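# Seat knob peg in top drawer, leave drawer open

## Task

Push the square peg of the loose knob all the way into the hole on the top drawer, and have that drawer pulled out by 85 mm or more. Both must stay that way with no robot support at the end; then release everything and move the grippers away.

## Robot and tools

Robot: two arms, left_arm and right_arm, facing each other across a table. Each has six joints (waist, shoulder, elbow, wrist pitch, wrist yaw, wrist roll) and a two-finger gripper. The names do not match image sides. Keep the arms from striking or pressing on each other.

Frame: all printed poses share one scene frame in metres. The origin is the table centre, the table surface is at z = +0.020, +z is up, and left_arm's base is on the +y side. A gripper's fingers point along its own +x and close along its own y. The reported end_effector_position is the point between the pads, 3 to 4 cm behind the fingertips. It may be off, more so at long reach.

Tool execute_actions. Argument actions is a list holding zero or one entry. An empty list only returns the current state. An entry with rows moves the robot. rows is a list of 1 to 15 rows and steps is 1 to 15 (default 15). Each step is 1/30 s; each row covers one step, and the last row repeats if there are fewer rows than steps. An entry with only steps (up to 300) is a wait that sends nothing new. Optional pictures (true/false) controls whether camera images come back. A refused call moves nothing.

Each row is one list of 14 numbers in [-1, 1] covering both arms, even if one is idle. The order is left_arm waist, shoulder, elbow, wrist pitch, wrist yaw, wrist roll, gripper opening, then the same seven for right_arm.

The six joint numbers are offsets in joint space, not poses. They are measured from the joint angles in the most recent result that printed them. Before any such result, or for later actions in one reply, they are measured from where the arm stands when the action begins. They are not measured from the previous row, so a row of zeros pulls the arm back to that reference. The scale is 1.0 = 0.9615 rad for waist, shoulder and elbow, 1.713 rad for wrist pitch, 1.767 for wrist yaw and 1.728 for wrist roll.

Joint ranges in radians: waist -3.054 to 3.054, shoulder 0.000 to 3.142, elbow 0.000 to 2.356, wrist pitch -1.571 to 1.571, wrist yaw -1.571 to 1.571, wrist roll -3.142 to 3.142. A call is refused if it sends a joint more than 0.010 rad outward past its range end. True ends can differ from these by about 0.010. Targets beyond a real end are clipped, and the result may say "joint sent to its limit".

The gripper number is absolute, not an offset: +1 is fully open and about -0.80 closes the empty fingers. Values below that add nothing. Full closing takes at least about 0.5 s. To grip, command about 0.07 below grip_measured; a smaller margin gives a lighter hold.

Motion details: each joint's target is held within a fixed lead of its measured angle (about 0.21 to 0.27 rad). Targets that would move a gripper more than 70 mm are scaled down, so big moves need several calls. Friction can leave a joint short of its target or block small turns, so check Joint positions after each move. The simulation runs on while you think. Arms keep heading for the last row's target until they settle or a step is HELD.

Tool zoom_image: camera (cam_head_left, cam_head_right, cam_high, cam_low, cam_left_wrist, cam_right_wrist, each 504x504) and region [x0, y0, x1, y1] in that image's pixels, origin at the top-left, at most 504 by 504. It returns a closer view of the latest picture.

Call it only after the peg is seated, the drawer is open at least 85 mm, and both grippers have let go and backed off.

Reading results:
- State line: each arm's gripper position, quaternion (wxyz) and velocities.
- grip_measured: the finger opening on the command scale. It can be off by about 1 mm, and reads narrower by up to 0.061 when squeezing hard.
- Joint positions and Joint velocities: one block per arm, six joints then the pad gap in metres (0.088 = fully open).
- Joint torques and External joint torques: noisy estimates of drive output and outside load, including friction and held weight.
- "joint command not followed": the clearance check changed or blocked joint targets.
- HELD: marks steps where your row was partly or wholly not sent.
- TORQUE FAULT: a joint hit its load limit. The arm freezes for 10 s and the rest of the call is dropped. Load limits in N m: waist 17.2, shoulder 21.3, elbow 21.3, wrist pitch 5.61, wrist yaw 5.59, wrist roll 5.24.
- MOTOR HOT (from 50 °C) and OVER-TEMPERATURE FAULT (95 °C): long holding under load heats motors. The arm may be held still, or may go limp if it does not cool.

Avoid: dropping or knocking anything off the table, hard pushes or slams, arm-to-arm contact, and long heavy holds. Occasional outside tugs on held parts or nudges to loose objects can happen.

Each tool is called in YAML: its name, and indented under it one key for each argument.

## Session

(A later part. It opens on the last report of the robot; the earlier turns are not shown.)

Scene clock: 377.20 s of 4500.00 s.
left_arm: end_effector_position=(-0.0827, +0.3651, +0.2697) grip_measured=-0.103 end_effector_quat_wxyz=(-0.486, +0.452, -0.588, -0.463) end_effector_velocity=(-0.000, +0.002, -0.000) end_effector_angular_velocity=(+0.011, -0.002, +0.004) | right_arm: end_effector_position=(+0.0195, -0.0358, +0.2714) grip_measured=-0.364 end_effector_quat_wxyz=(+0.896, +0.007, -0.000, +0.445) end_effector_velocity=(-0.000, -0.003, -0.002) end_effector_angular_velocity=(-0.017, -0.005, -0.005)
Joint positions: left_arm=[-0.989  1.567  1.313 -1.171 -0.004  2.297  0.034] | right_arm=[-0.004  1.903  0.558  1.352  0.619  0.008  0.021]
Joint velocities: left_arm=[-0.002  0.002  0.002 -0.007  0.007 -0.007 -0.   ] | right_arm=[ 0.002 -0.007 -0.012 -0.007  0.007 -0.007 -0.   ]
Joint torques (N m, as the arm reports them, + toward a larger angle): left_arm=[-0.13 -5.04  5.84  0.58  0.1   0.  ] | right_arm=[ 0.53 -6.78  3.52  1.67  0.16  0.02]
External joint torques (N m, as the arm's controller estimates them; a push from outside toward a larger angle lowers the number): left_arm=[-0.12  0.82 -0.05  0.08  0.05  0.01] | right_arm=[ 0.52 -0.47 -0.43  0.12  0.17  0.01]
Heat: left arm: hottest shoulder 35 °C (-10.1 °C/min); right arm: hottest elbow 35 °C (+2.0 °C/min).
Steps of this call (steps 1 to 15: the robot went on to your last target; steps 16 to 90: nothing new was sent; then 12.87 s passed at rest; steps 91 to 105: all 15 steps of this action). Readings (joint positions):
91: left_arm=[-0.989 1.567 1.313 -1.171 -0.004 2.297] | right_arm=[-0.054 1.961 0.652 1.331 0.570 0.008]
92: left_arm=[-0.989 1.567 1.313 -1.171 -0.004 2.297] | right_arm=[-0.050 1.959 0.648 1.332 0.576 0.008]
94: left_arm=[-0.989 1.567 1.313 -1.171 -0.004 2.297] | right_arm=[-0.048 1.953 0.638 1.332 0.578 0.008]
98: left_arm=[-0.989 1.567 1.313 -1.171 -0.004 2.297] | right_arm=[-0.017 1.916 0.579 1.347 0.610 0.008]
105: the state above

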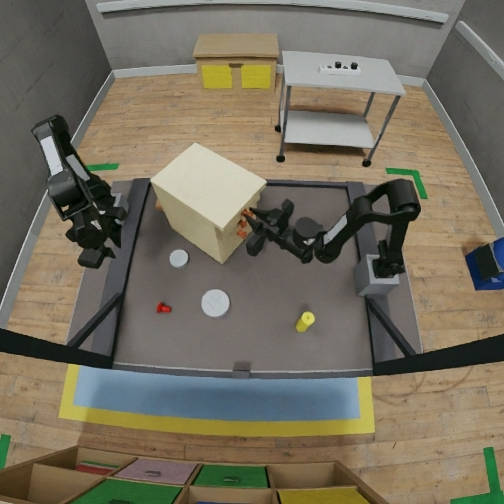

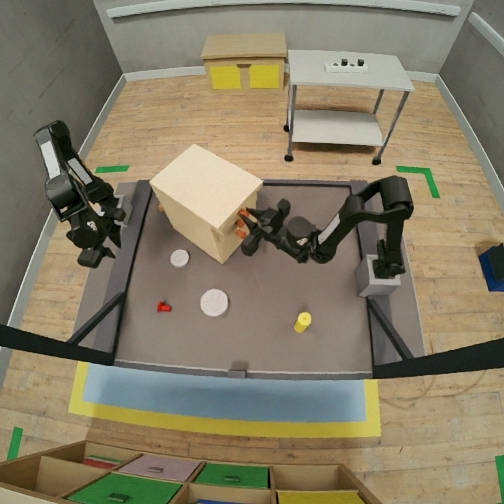

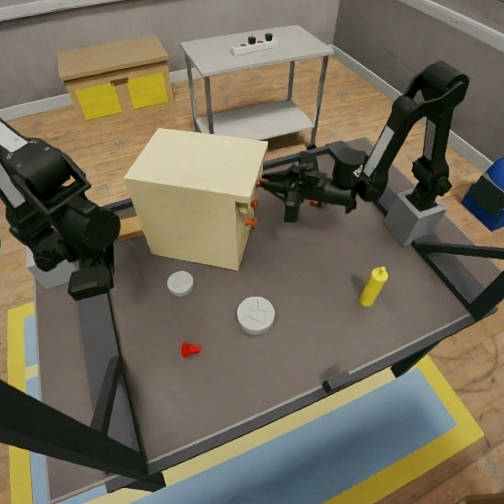

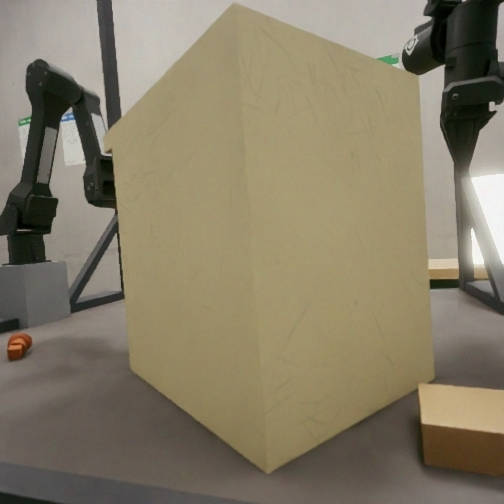

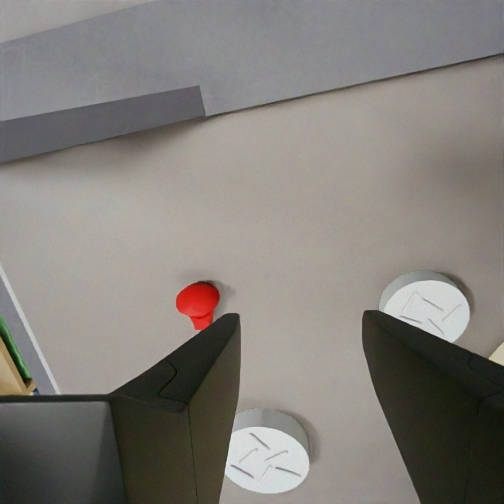

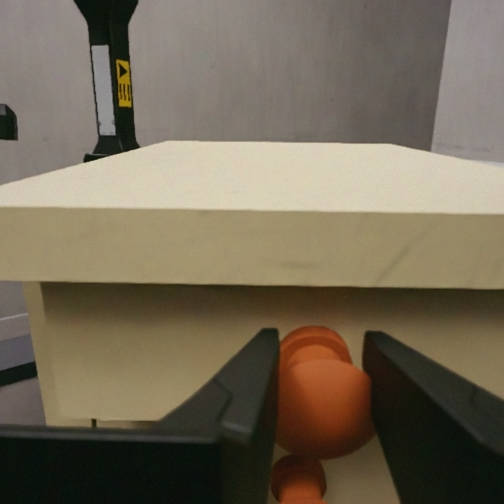

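Drawer follows.

execute_actions:
  actions:
    - {"rows":[[0,0,0,0,0,0,-0.1,0.02,-0.025,-0.03,0.008,0.01,0,-0.46],[0,0,0,0,0,0,-0.1,0.03,-0.035,-0.045,0.011,0.016,0,-0.46],[0,0,0,0,0,0,-0.1,0.04,-0.045,-0.06,0.015,0.021,0,-0.46],[0,0,0,0,0,0,-0.1,0.053,-0.056,-0.08,0.02,0.028,0,-0.46],[0,0,0,0,0,0,-0.1,0.065,-0.067,-0.1,0.025,0.035,0,-0.46],[0,0,0,0,0,0,-0.1,0.078,-0.078,-0.117,0.029,0.042,0,-0.46]]}
  pictures: false

execute_actions:
  actions:
    - {"rows":[[0,0,0,0,0,0,-0.1,0.02,-0.025,-0.025,0.006,0.01,0,-0.46],[0,0,0,0,0,0,-0.1,0.035,-0.035,-0.045,0.01,0.019,0,-0.46],[0,0,0,0,0,0,-0.1,0.05,-0.045,-0.06,0.014,0.027,0,-0.46],[0,0,0,0,0,0,-0.1,0.065,-0.056,-0.08,0.018,0.035,0,-0.46],[0,0,0,0,0,0,-0.1,0.082,-0.067,-0.1,0.022,0.045,0,-0.46],[0,0,0,0,0,0,-0.1,0.1,-0.078,-0.117,0.026,0.055,0,-0.46],[0,0,0,0,0,0,-0.1,0.12,-0.09,-0.135,0.03,0.065,0,-0.46]]}

Scene clock: 390.93 s of 4500.00 s.
left_arm: end_effector_position=(-0.0827, +0.3651, +0.2697) grip_measured=-0.103 end_effector_quat_wxyz=(-0.486, +0.452, -0.588, -0.463) end_effector_velocity=(+0.000, -0.002, +0.000) end_effector_angular_velocity=(-0.009, +0.003, +0.011) | right_arm: end_effector_position=(+0.0007, -0.0615, +0.2706) grip_measured=-0.364 end_effector_quat_wxyz=(+0.896, +0.006, +0.001, +0.444) end_effector_velocity=(+0.000, -0.003, -0.003) end_effector_angular_velocity=(-0.018, +0.005, +0.005)
Joint positions: left_arm=[-0.989  1.567  1.313 -1.171 -0.004  2.297  0.034] | right_arm=[0.065 1.842 0.453 1.395 0.69  0.008 0.021]
Joint velocities: left_arm=[ 0.002 -0.002 -0.002  0.007 -0.007 -0.007 -0.   ] | right_arm=[-0.002 -0.012 -0.012 -0.022 -0.007  0.007 -0.   ]
Joint torques (N m, as the arm reports them, + toward a larger angle): left_arm=[ 0.04 -4.96  5.97  0.62  0.08 -0.05] | right_arm=[ 0.48 -6.28  3.47  1.75  0.16  0.02]
External joint torques (N m, as the arm's controller estimates them; a push from outside toward a larger angle lowers the number): left_arm=[-0.02  0.88  0.09  0.12  0.04 -0.04] | right_arm=[ 0.49 -0.55 -0.29  0.2   0.16  0.01]
Heat: left arm: hottest shoulder 34 °C (-8.0 °C/min); right arm: hottest elbow 33 °C (+0.0 °C/min).
Steps of this call (steps 1 to 15: the robot went on to your last target; steps 16 to 90: nothing new was sent; then 10.23 s passed at rest; steps 91 to 105: all 15 steps of this action). Readings (joint positions):
91: left_arm=[-0.989 1.567 1.313 -1.171 -0.004 2.297] | right_arm=[-0.003 1.901 0.555 1.353 0.622 0.008]
92: left_arm=[-0.989 1.567 1.313 -1.171 -0.004 2.297] | right_arm=[0.001 1.898 0.550 1.357 0.628 0.008]
94: left_arm=[-0.989 1.567 1.313 -1.171 -0.004 2.297] | right_arm=[0.014 1.884 0.526 1.366 0.644 0.008]
98: left_arm=[-0.989 1.567 1.313 -1.171 -0.004 2.297] | right_arm=[0.055 1.851 0.468 1.389 0.679 0.008]
105: the state above

Scene clock: 391.43 s of 4500.00 s.
left_arm: end_effector_position=(-0.0827, +0.3651, +0.2697) grip_measured=-0.103 end_effector_quat_wxyz=(-0.486, +0.452, -0.588, -0.463) end_effector_velocity=(-0.003, -0.003, +0.001) end_effector_angular_velocity=(-0.017, +0.015, +0.006) | right_arm: end_effector_position=(-0.0216, -0.0940, +0.2694) grip_measured=-0.364 end_effector_quat_wxyz=(+0.897, +0.004, +0.002, +0.442) end_effector_velocity=(+0.004, -0.005, -0.002) end_effector_angular_velocity=(-0.017, -0.008, -0.024)
Joint positions: left_arm=[-0.989  1.567  1.313 -1.171 -0.004  2.297  0.034] | right_arm=[0.17  1.77  0.332 1.439 0.801 0.008 0.021]
Joint velocities: left_arm=[-0.002 -0.002 -0.002  0.022 -0.007 -0.007 -0.   ] | right_arm=[-0.002 -0.007 -0.012 -0.007  0.022 -0.007  0.   ]
Joint torques (N m, as the arm reports them, + toward a larger angle): left_arm=[ 0.14 -4.87  5.94  0.56  0.1  -0.01] | right_arm=[ 0.93 -5.54  2.9   1.74  0.07  0.02]
External joint torques (N m, as the arm's controller estimates them; a push from outside toward a larger angle lowers the number): left_arm=[0.13 1.01 0.02 0.05 0.06 0.  ] | right_arm=[ 0.91 -0.65 -0.54  0.26  0.08  0.01]
Heat: left arm: hottest shoulder 34 °C (-8.1 °C/min); right arm: hottest elbow 33 °C (+0.0 °C/min).
Steps of this call (steps 1 to 15: all 15 steps of this action). Readings (joint positions):
1: left_arm=[-0.989 1.567 1.313 -1.171 -0.004 2.297] | right_arm=[0.066 1.841 0.451 1.395 0.692 0.008]
2: left_arm=[-0.989 1.567 1.313 -1.171 -0.004 2.297] | right_arm=[0.071 1.838 0.445 1.397 0.698 0.008]
4: left_arm=[-0.989 1.567 1.313 -1.171 -0.004 2.297] | right_arm=[0.089 1.824 0.421 1.407 0.720 0.008]
8: left_arm=[-0.989 1.567 1.313 -1.171 -0.004 2.297] | right_arm=[0.148 1.786 0.357 1.430 0.775 0.008]
15: the state above

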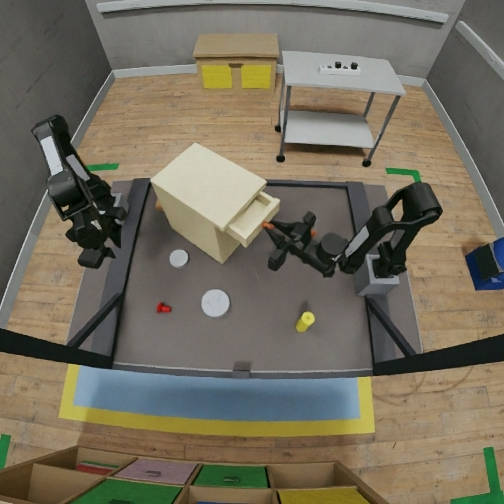

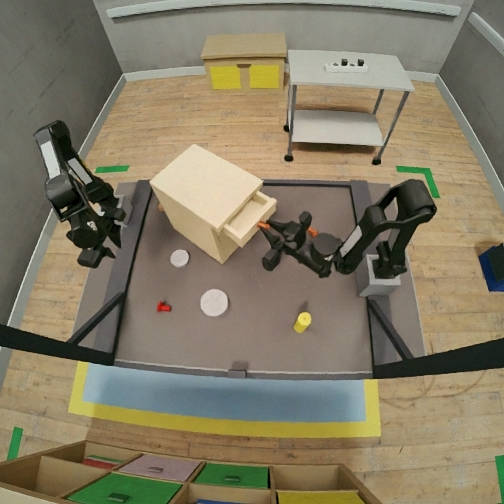

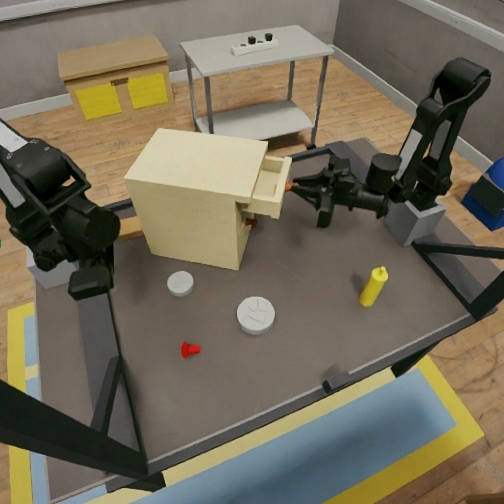

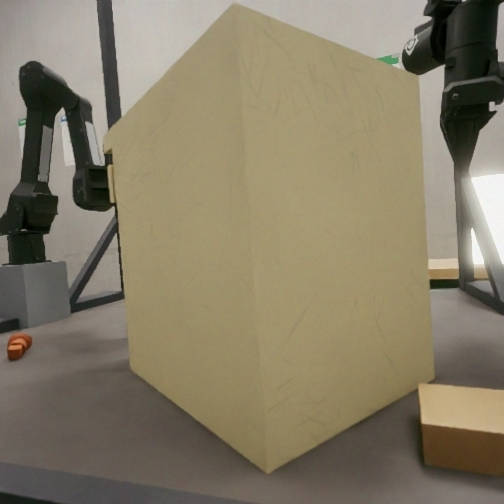

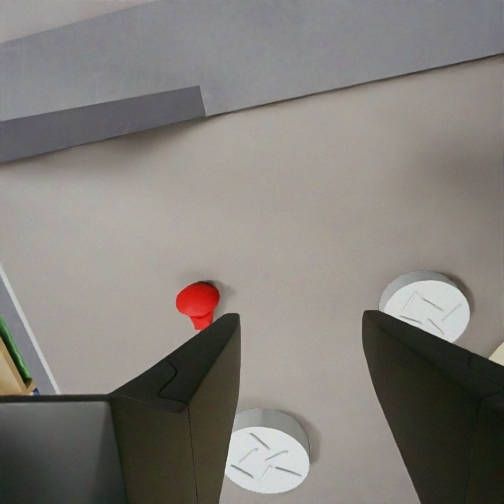

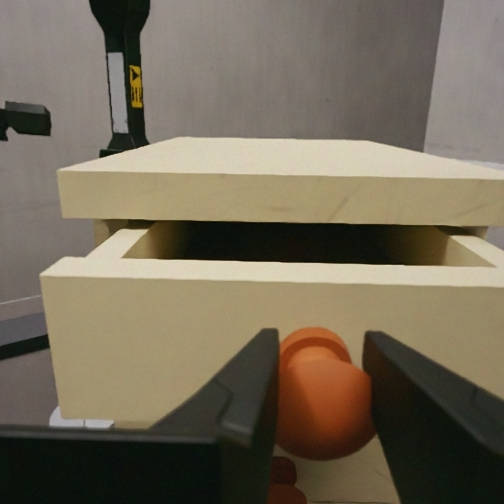

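execute_actions:
  actions:
    - {"rows":[[0,0,0,0,0,0,-0.1,0,0,0,0,0,0,0.4]],"steps":12}
  pictures: false

execute_actions:
  actions:
    - {"rows":[[0,0,0,0,0,0,-0.1,0.14,-0.09,-0.11,0.02,0.075,0,0.4]],"steps":15}

zoom_image:
  camera: "cam_right_wrist"
  region: [180,200,440,420]

Scene clock: 428.47 s of 4500.00 s.
left_arm: end_effector_position=(-0.0827, +0.3651, +0.2697) grip_measured=-0.103 end_effector_quat_wxyz=(-0.486, +0.452, -0.588, -0.463) end_effector_velocity=(+0.003, -0.000, -0.000) end_effector_angular_velocity=(-0.001, -0.009, +0.011) | right_arm: end_effector_position=(-0.0214, -0.0944, +0.2695) grip_measured=+0.385 end_effector_quat_wxyz=(+0.898, +0.004, +0.002, +0.441) end_effector_velocity=(-0.002, +0.001, -0.004) end_effector_angular_velocity=(-0.026, -0.009, +0.020)
Joint positions: left_arm=[-0.989  1.567  1.313 -1.171 -0.004  2.297  0.034] | right_arm=[0.17  1.77  0.331 1.439 0.802 0.008 0.058]
Joint velocities: left_arm=[ 0.002 -0.002 -0.002 -0.007 -0.007 -0.007 -0.   ] | right_arm=[-0.002 -0.002 -0.002 -0.022 -0.022 -0.007  0.007]
Joint torques (N m, as the arm reports them, + toward a larger angle): left_arm=[ 0.   -4.92  5.84  0.56  0.08  0.  ] | right_arm=[ 0.03 -4.17  4.    1.24 -0.08  0.02]
External joint torques (N m, as the arm's controller estimates them; a push from outside toward a larger angle lowers the number): left_arm=[-0.05  0.99 -0.06  0.08  0.05  0.01] | right_arm=[ 0.02  0.71  0.56 -0.24 -0.08  0.02]
Heat: left arm: hottest shoulder 33 °C (-3.0 °C/min); right arm: hottest shoulder 32 °C (-1.0 °C/min).
Steps of this call (steps 1 to 15: the robot went on to your last target; steps 16 to 90: nothing new was sent; then 33.63 s passed at rest; steps 91 to 102: all 12 steps of this action). Readings (joint positions):
91: left_arm=[-0.989 1.567 1.313 -1.171 -0.004 2.297] | right_arm=[0.170 1.770 0.331 1.439 0.802 0.008]
92: left_arm=[-0.989 1.567 1.313 -1.171 -0.004 2.297] | right_arm=[0.170 1.770 0.331 1.439 0.802 0.008]
94: left_arm=[-0.989 1.567 1.313 -1.171 -0.004 2.297] | right_arm=[0.170 1.770 0.331 1.439 0.802 0.008]
98: left_arm=[-0.989 1.567 1.313 -1.171 -0.004 2.297] | right_arm=[0.170 1.770 0.331 1.439 0.802 0.008]
102: the state above

Scene clock: 428.97 s of 4500.00 s.
left_arm: end_effector_position=(-0.0827, +0.3651, +0.2697) grip_measured=-0.103 end_effector_quat_wxyz=(-0.486, +0.452, -0.588, -0.463) end_effector_velocity=(-0.001, -0.001, +0.003) end_effector_angular_velocity=(-0.013, +0.012, +0.020) | right_arm: end_effector_position=(-0.0442, -0.1252, +0.2718) grip_measured=+0.397 end_effector_quat_wxyz=(+0.897, +0.007, +0.001, +0.441) end_effector_velocity=(-0.001, +0.000, +0.003) end_effector_angular_velocity=(+0.016, +0.009, +0.010)
Joint positions: left_arm=[-0.989  1.567  1.313 -1.171 -0.004  2.297  0.034] | right_arm=[0.301 1.692 0.231 1.469 0.932 0.008 0.058]
Joint velocities: left_arm=[-0.002 -0.007  0.002  0.007 -0.007 -0.022  0.   ] | right_arm=[ 0.002 -0.007 -0.002  0.007 -0.007  0.007 -0.   ]
Joint torques (N m, as the arm reports them, + toward a larger angle): left_arm=[-0.06 -4.99  5.87  0.59  0.08 -0.01] | right_arm=[ 0.32 -4.4   3.05  1.49  0.12  0.02]
External joint torques (N m, as the arm's controller estimates them; a push from outside toward a larger angle lowers the number): left_arm=[-0.07  0.87 -0.02  0.09  0.04 -0.01] | right_arm=[ 0.31 -0.19 -0.26  0.05  0.12  0.01]
Heat: left arm: hottest shoulder 33 °C (-2.0 °C/min); right arm: hottest shoulder 32 °C (-1.0 °C/min).
Steps of this call (steps 1 to 15: all 15 steps of this action). Readings (joint positions):
1: left_arm=[-0.989 1.567 1.313 -1.171 -0.004 2.297] | right_arm=[0.180 1.762 0.322 1.439 0.825 0.008]
2: left_arm=[-0.989 1.567 1.313 -1.171 -0.004 2.297] | right_arm=[0.213 1.745 0.299 1.448 0.860 0.008]
4: left_arm=[-0.989 1.567 1.313 -1.171 -0.004 2.297] | right_arm=[0.271 1.712 0.254 1.462 0.898 0.008]
8: left_arm=[-0.989 1.567 1.313 -1.171 -0.004 2.297] | right_arm=[0.298 1.696 0.234 1.468 0.925 0.008]
15: the state above

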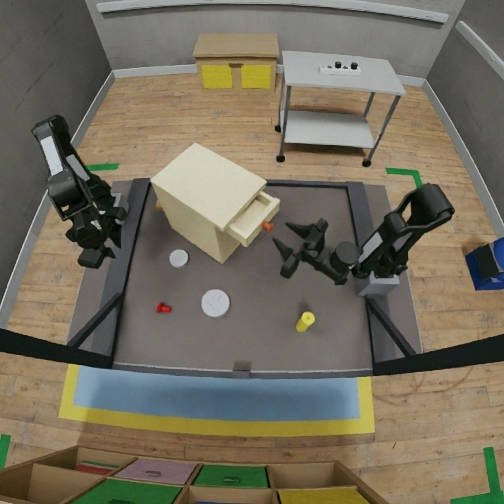

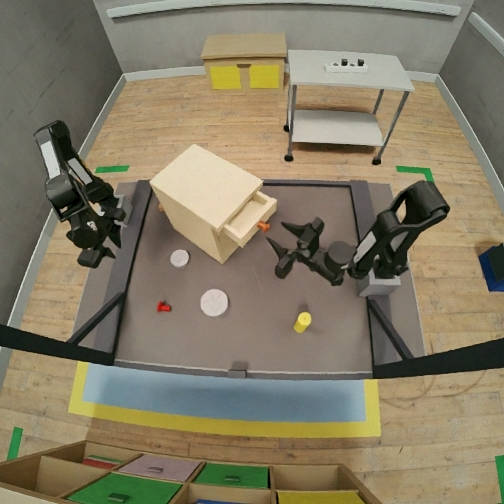

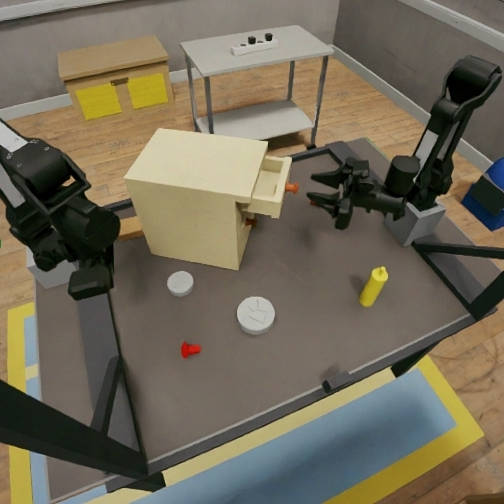

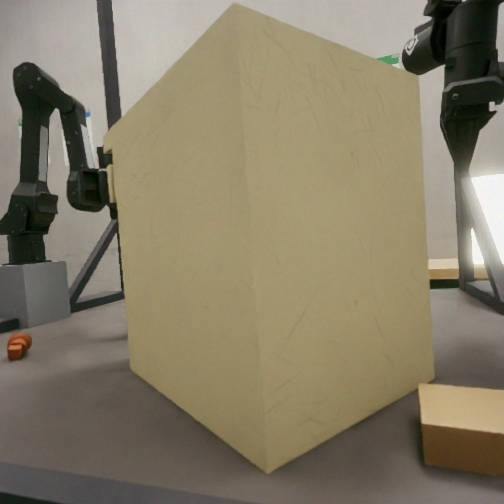

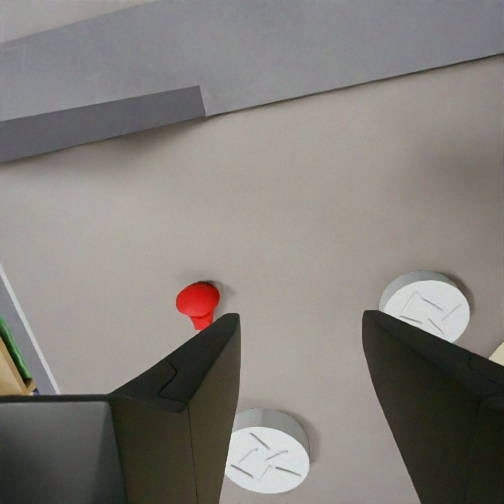

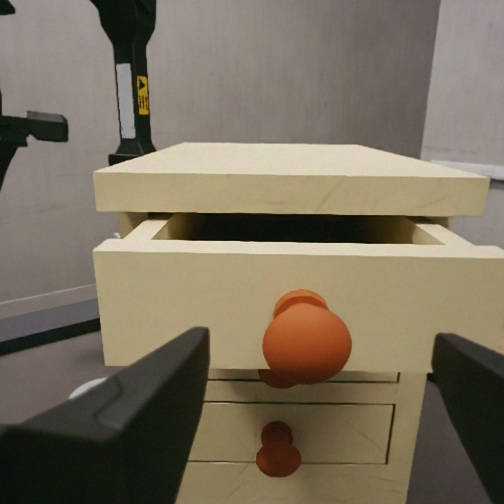

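Region (180, 200, 440, 420) of cam_right_wrist's 504x504 image, scaled by 1.938, with more detail than that image has; it fills the top 426 rows of this view, and the rest is white.

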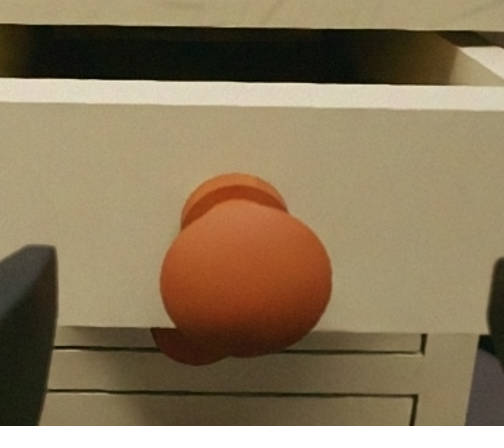

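execute_actions:
  actions:
    - {"rows":[[0,0,0,0,0,0,-0.1,0.45,-0.1,0,0,0,0,0.4]],"steps":15}

zoom_image:
  camera: "cam_high"
  region: [220,130,320,230]

zoom_image:
  camera: "cam_head_right"
  region: [150,140,290,280]

Scene clock: 434.60 s of 4500.00 s.
left_arm: end_effector_position=(-0.0827, +0.3651, +0.2697) grip_measured=-0.103 end_effector_quat_wxyz=(-0.486, +0.452, -0.588, -0.463) end_effector_velocity=(+0.005, +0.003, -0.001) end_effector_angular_velocity=(+0.007, -0.022, +0.006) | right_arm: end_effector_position=(-0.1771, -0.1413, +0.2961) grip_measured=+0.397 end_effector_quat_wxyz=(+0.782, +0.051, +0.004, +0.622) end_effector_velocity=(-0.009, -0.002, -0.001) end_effector_angular_velocity=(+0.001, +0.015, +0.045)
Joint positions: left_arm=[-0.989  1.567  1.313 -1.171 -0.004  2.297  0.034] | right_arm=[0.728 1.605 0.231 1.471 0.93  0.008 0.058]
Joint velocities: left_arm=[-0.002 -0.002 -0.002 -0.022 -0.007 -0.007 -0.   ] | right_arm=[ 0.022 -0.002 -0.002 -0.007 -0.022  0.022 -0.   ]
Joint torques (N m, as the arm reports them, + toward a larger angle): left_arm=[-0.01 -5.    5.91  0.6   0.09 -0.02] | right_arm=[ 0.24 -4.06  4.11  1.1   0.06  0.01]
External joint torques (N m, as the arm's controller estimates them; a push from outside toward a larger angle lowers the number): left_arm=[-0.02  0.84  0.08  0.13  0.05 -0.01] | right_arm=[ 0.23 -0.18  0.46 -0.28  0.12  0.01]
Heat: left arm: hottest shoulder 33 °C (-2.0 °C/min); right arm: hottest shoulder 32 °C (-3.0 °C/min).
Steps of this call (steps 1 to 15: the robot went on to your last target; steps 16 to 90: nothing new was sent; then 2.13 s passed at rest; steps 91 to 105: all 15 steps of this action). Readings (joint positions):
91: left_arm=[-0.989 1.567 1.313 -1.171 -0.004 2.297] | right_arm=[0.316 1.683 0.231 1.468 0.942 0.008]
92: left_arm=[-0.989 1.567 1.313 -1.171 -0.004 2.297] | right_arm=[0.370 1.665 0.228 1.464 0.944 0.008]
94: left_arm=[-0.989 1.567 1.313 -1.171 -0.004 2.297] | right_arm=[0.493 1.628 0.230 1.470 0.934 0.008]
98: left_arm=[-0.989 1.567 1.313 -1.171 -0.004 2.297] | right_arm=[0.687 1.608 0.231 1.471 0.928 0.008]
105: the state above

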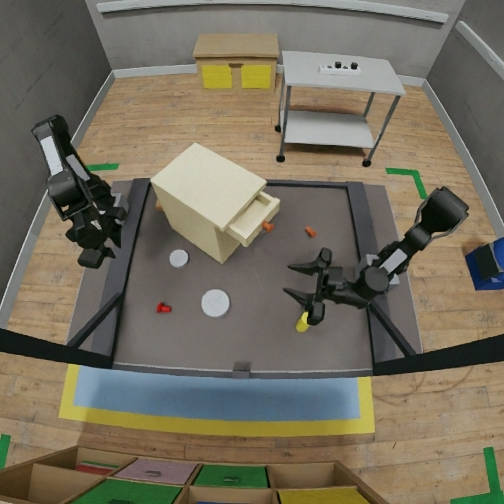

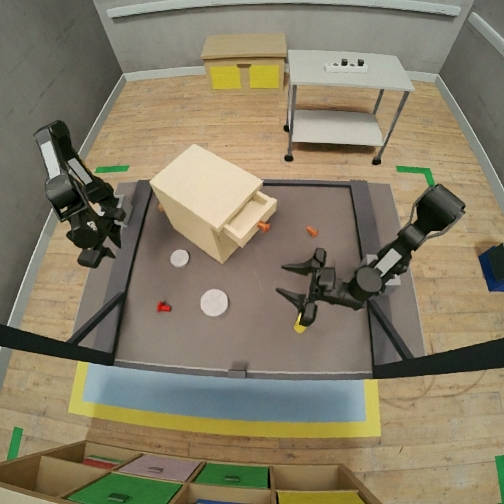

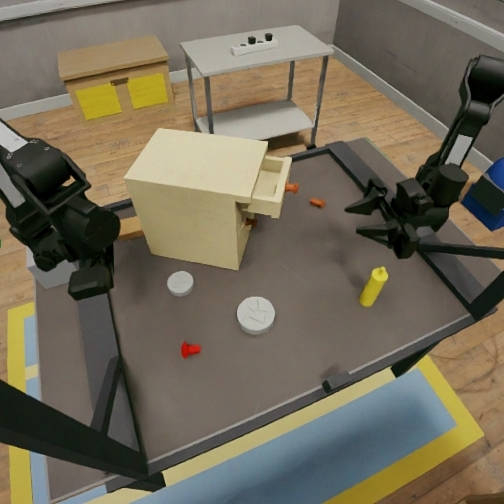

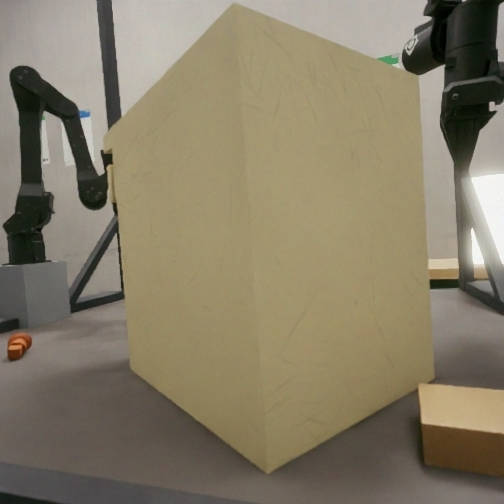

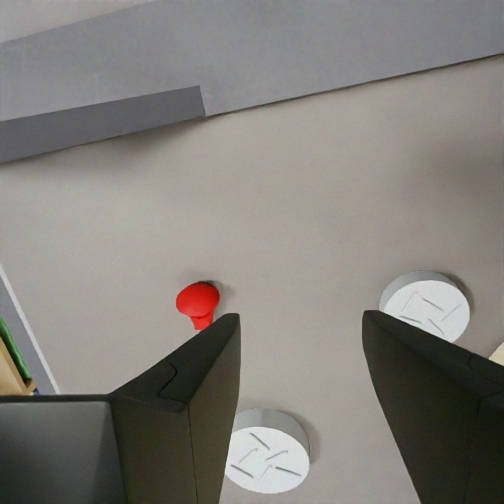

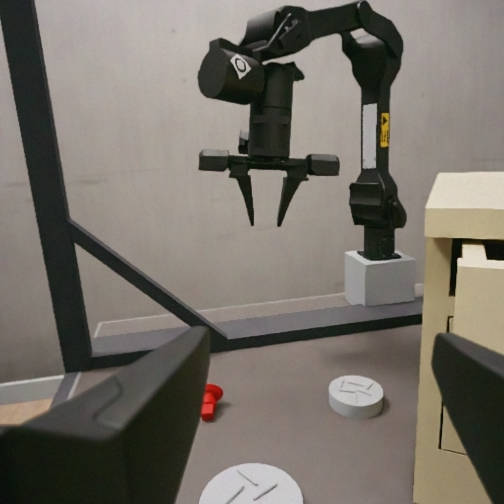

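Region (220, 130, 320, 230) of cam_high's 504x504 image, scaled by 5.040, with more detail than that image has.

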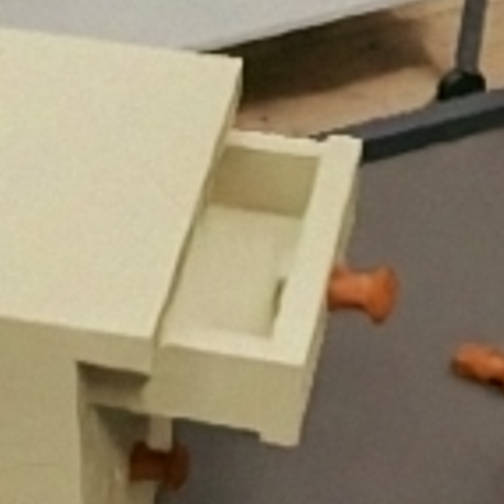

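Region (150, 140, 290, 280) of cam_head_right's 504x504 image, scaled by 3.600, with more detail than that image has.

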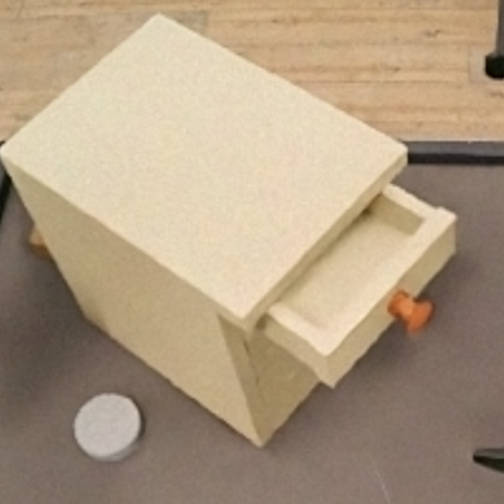

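finished_scene:
  scene: 1

The scene is finished: the task was done.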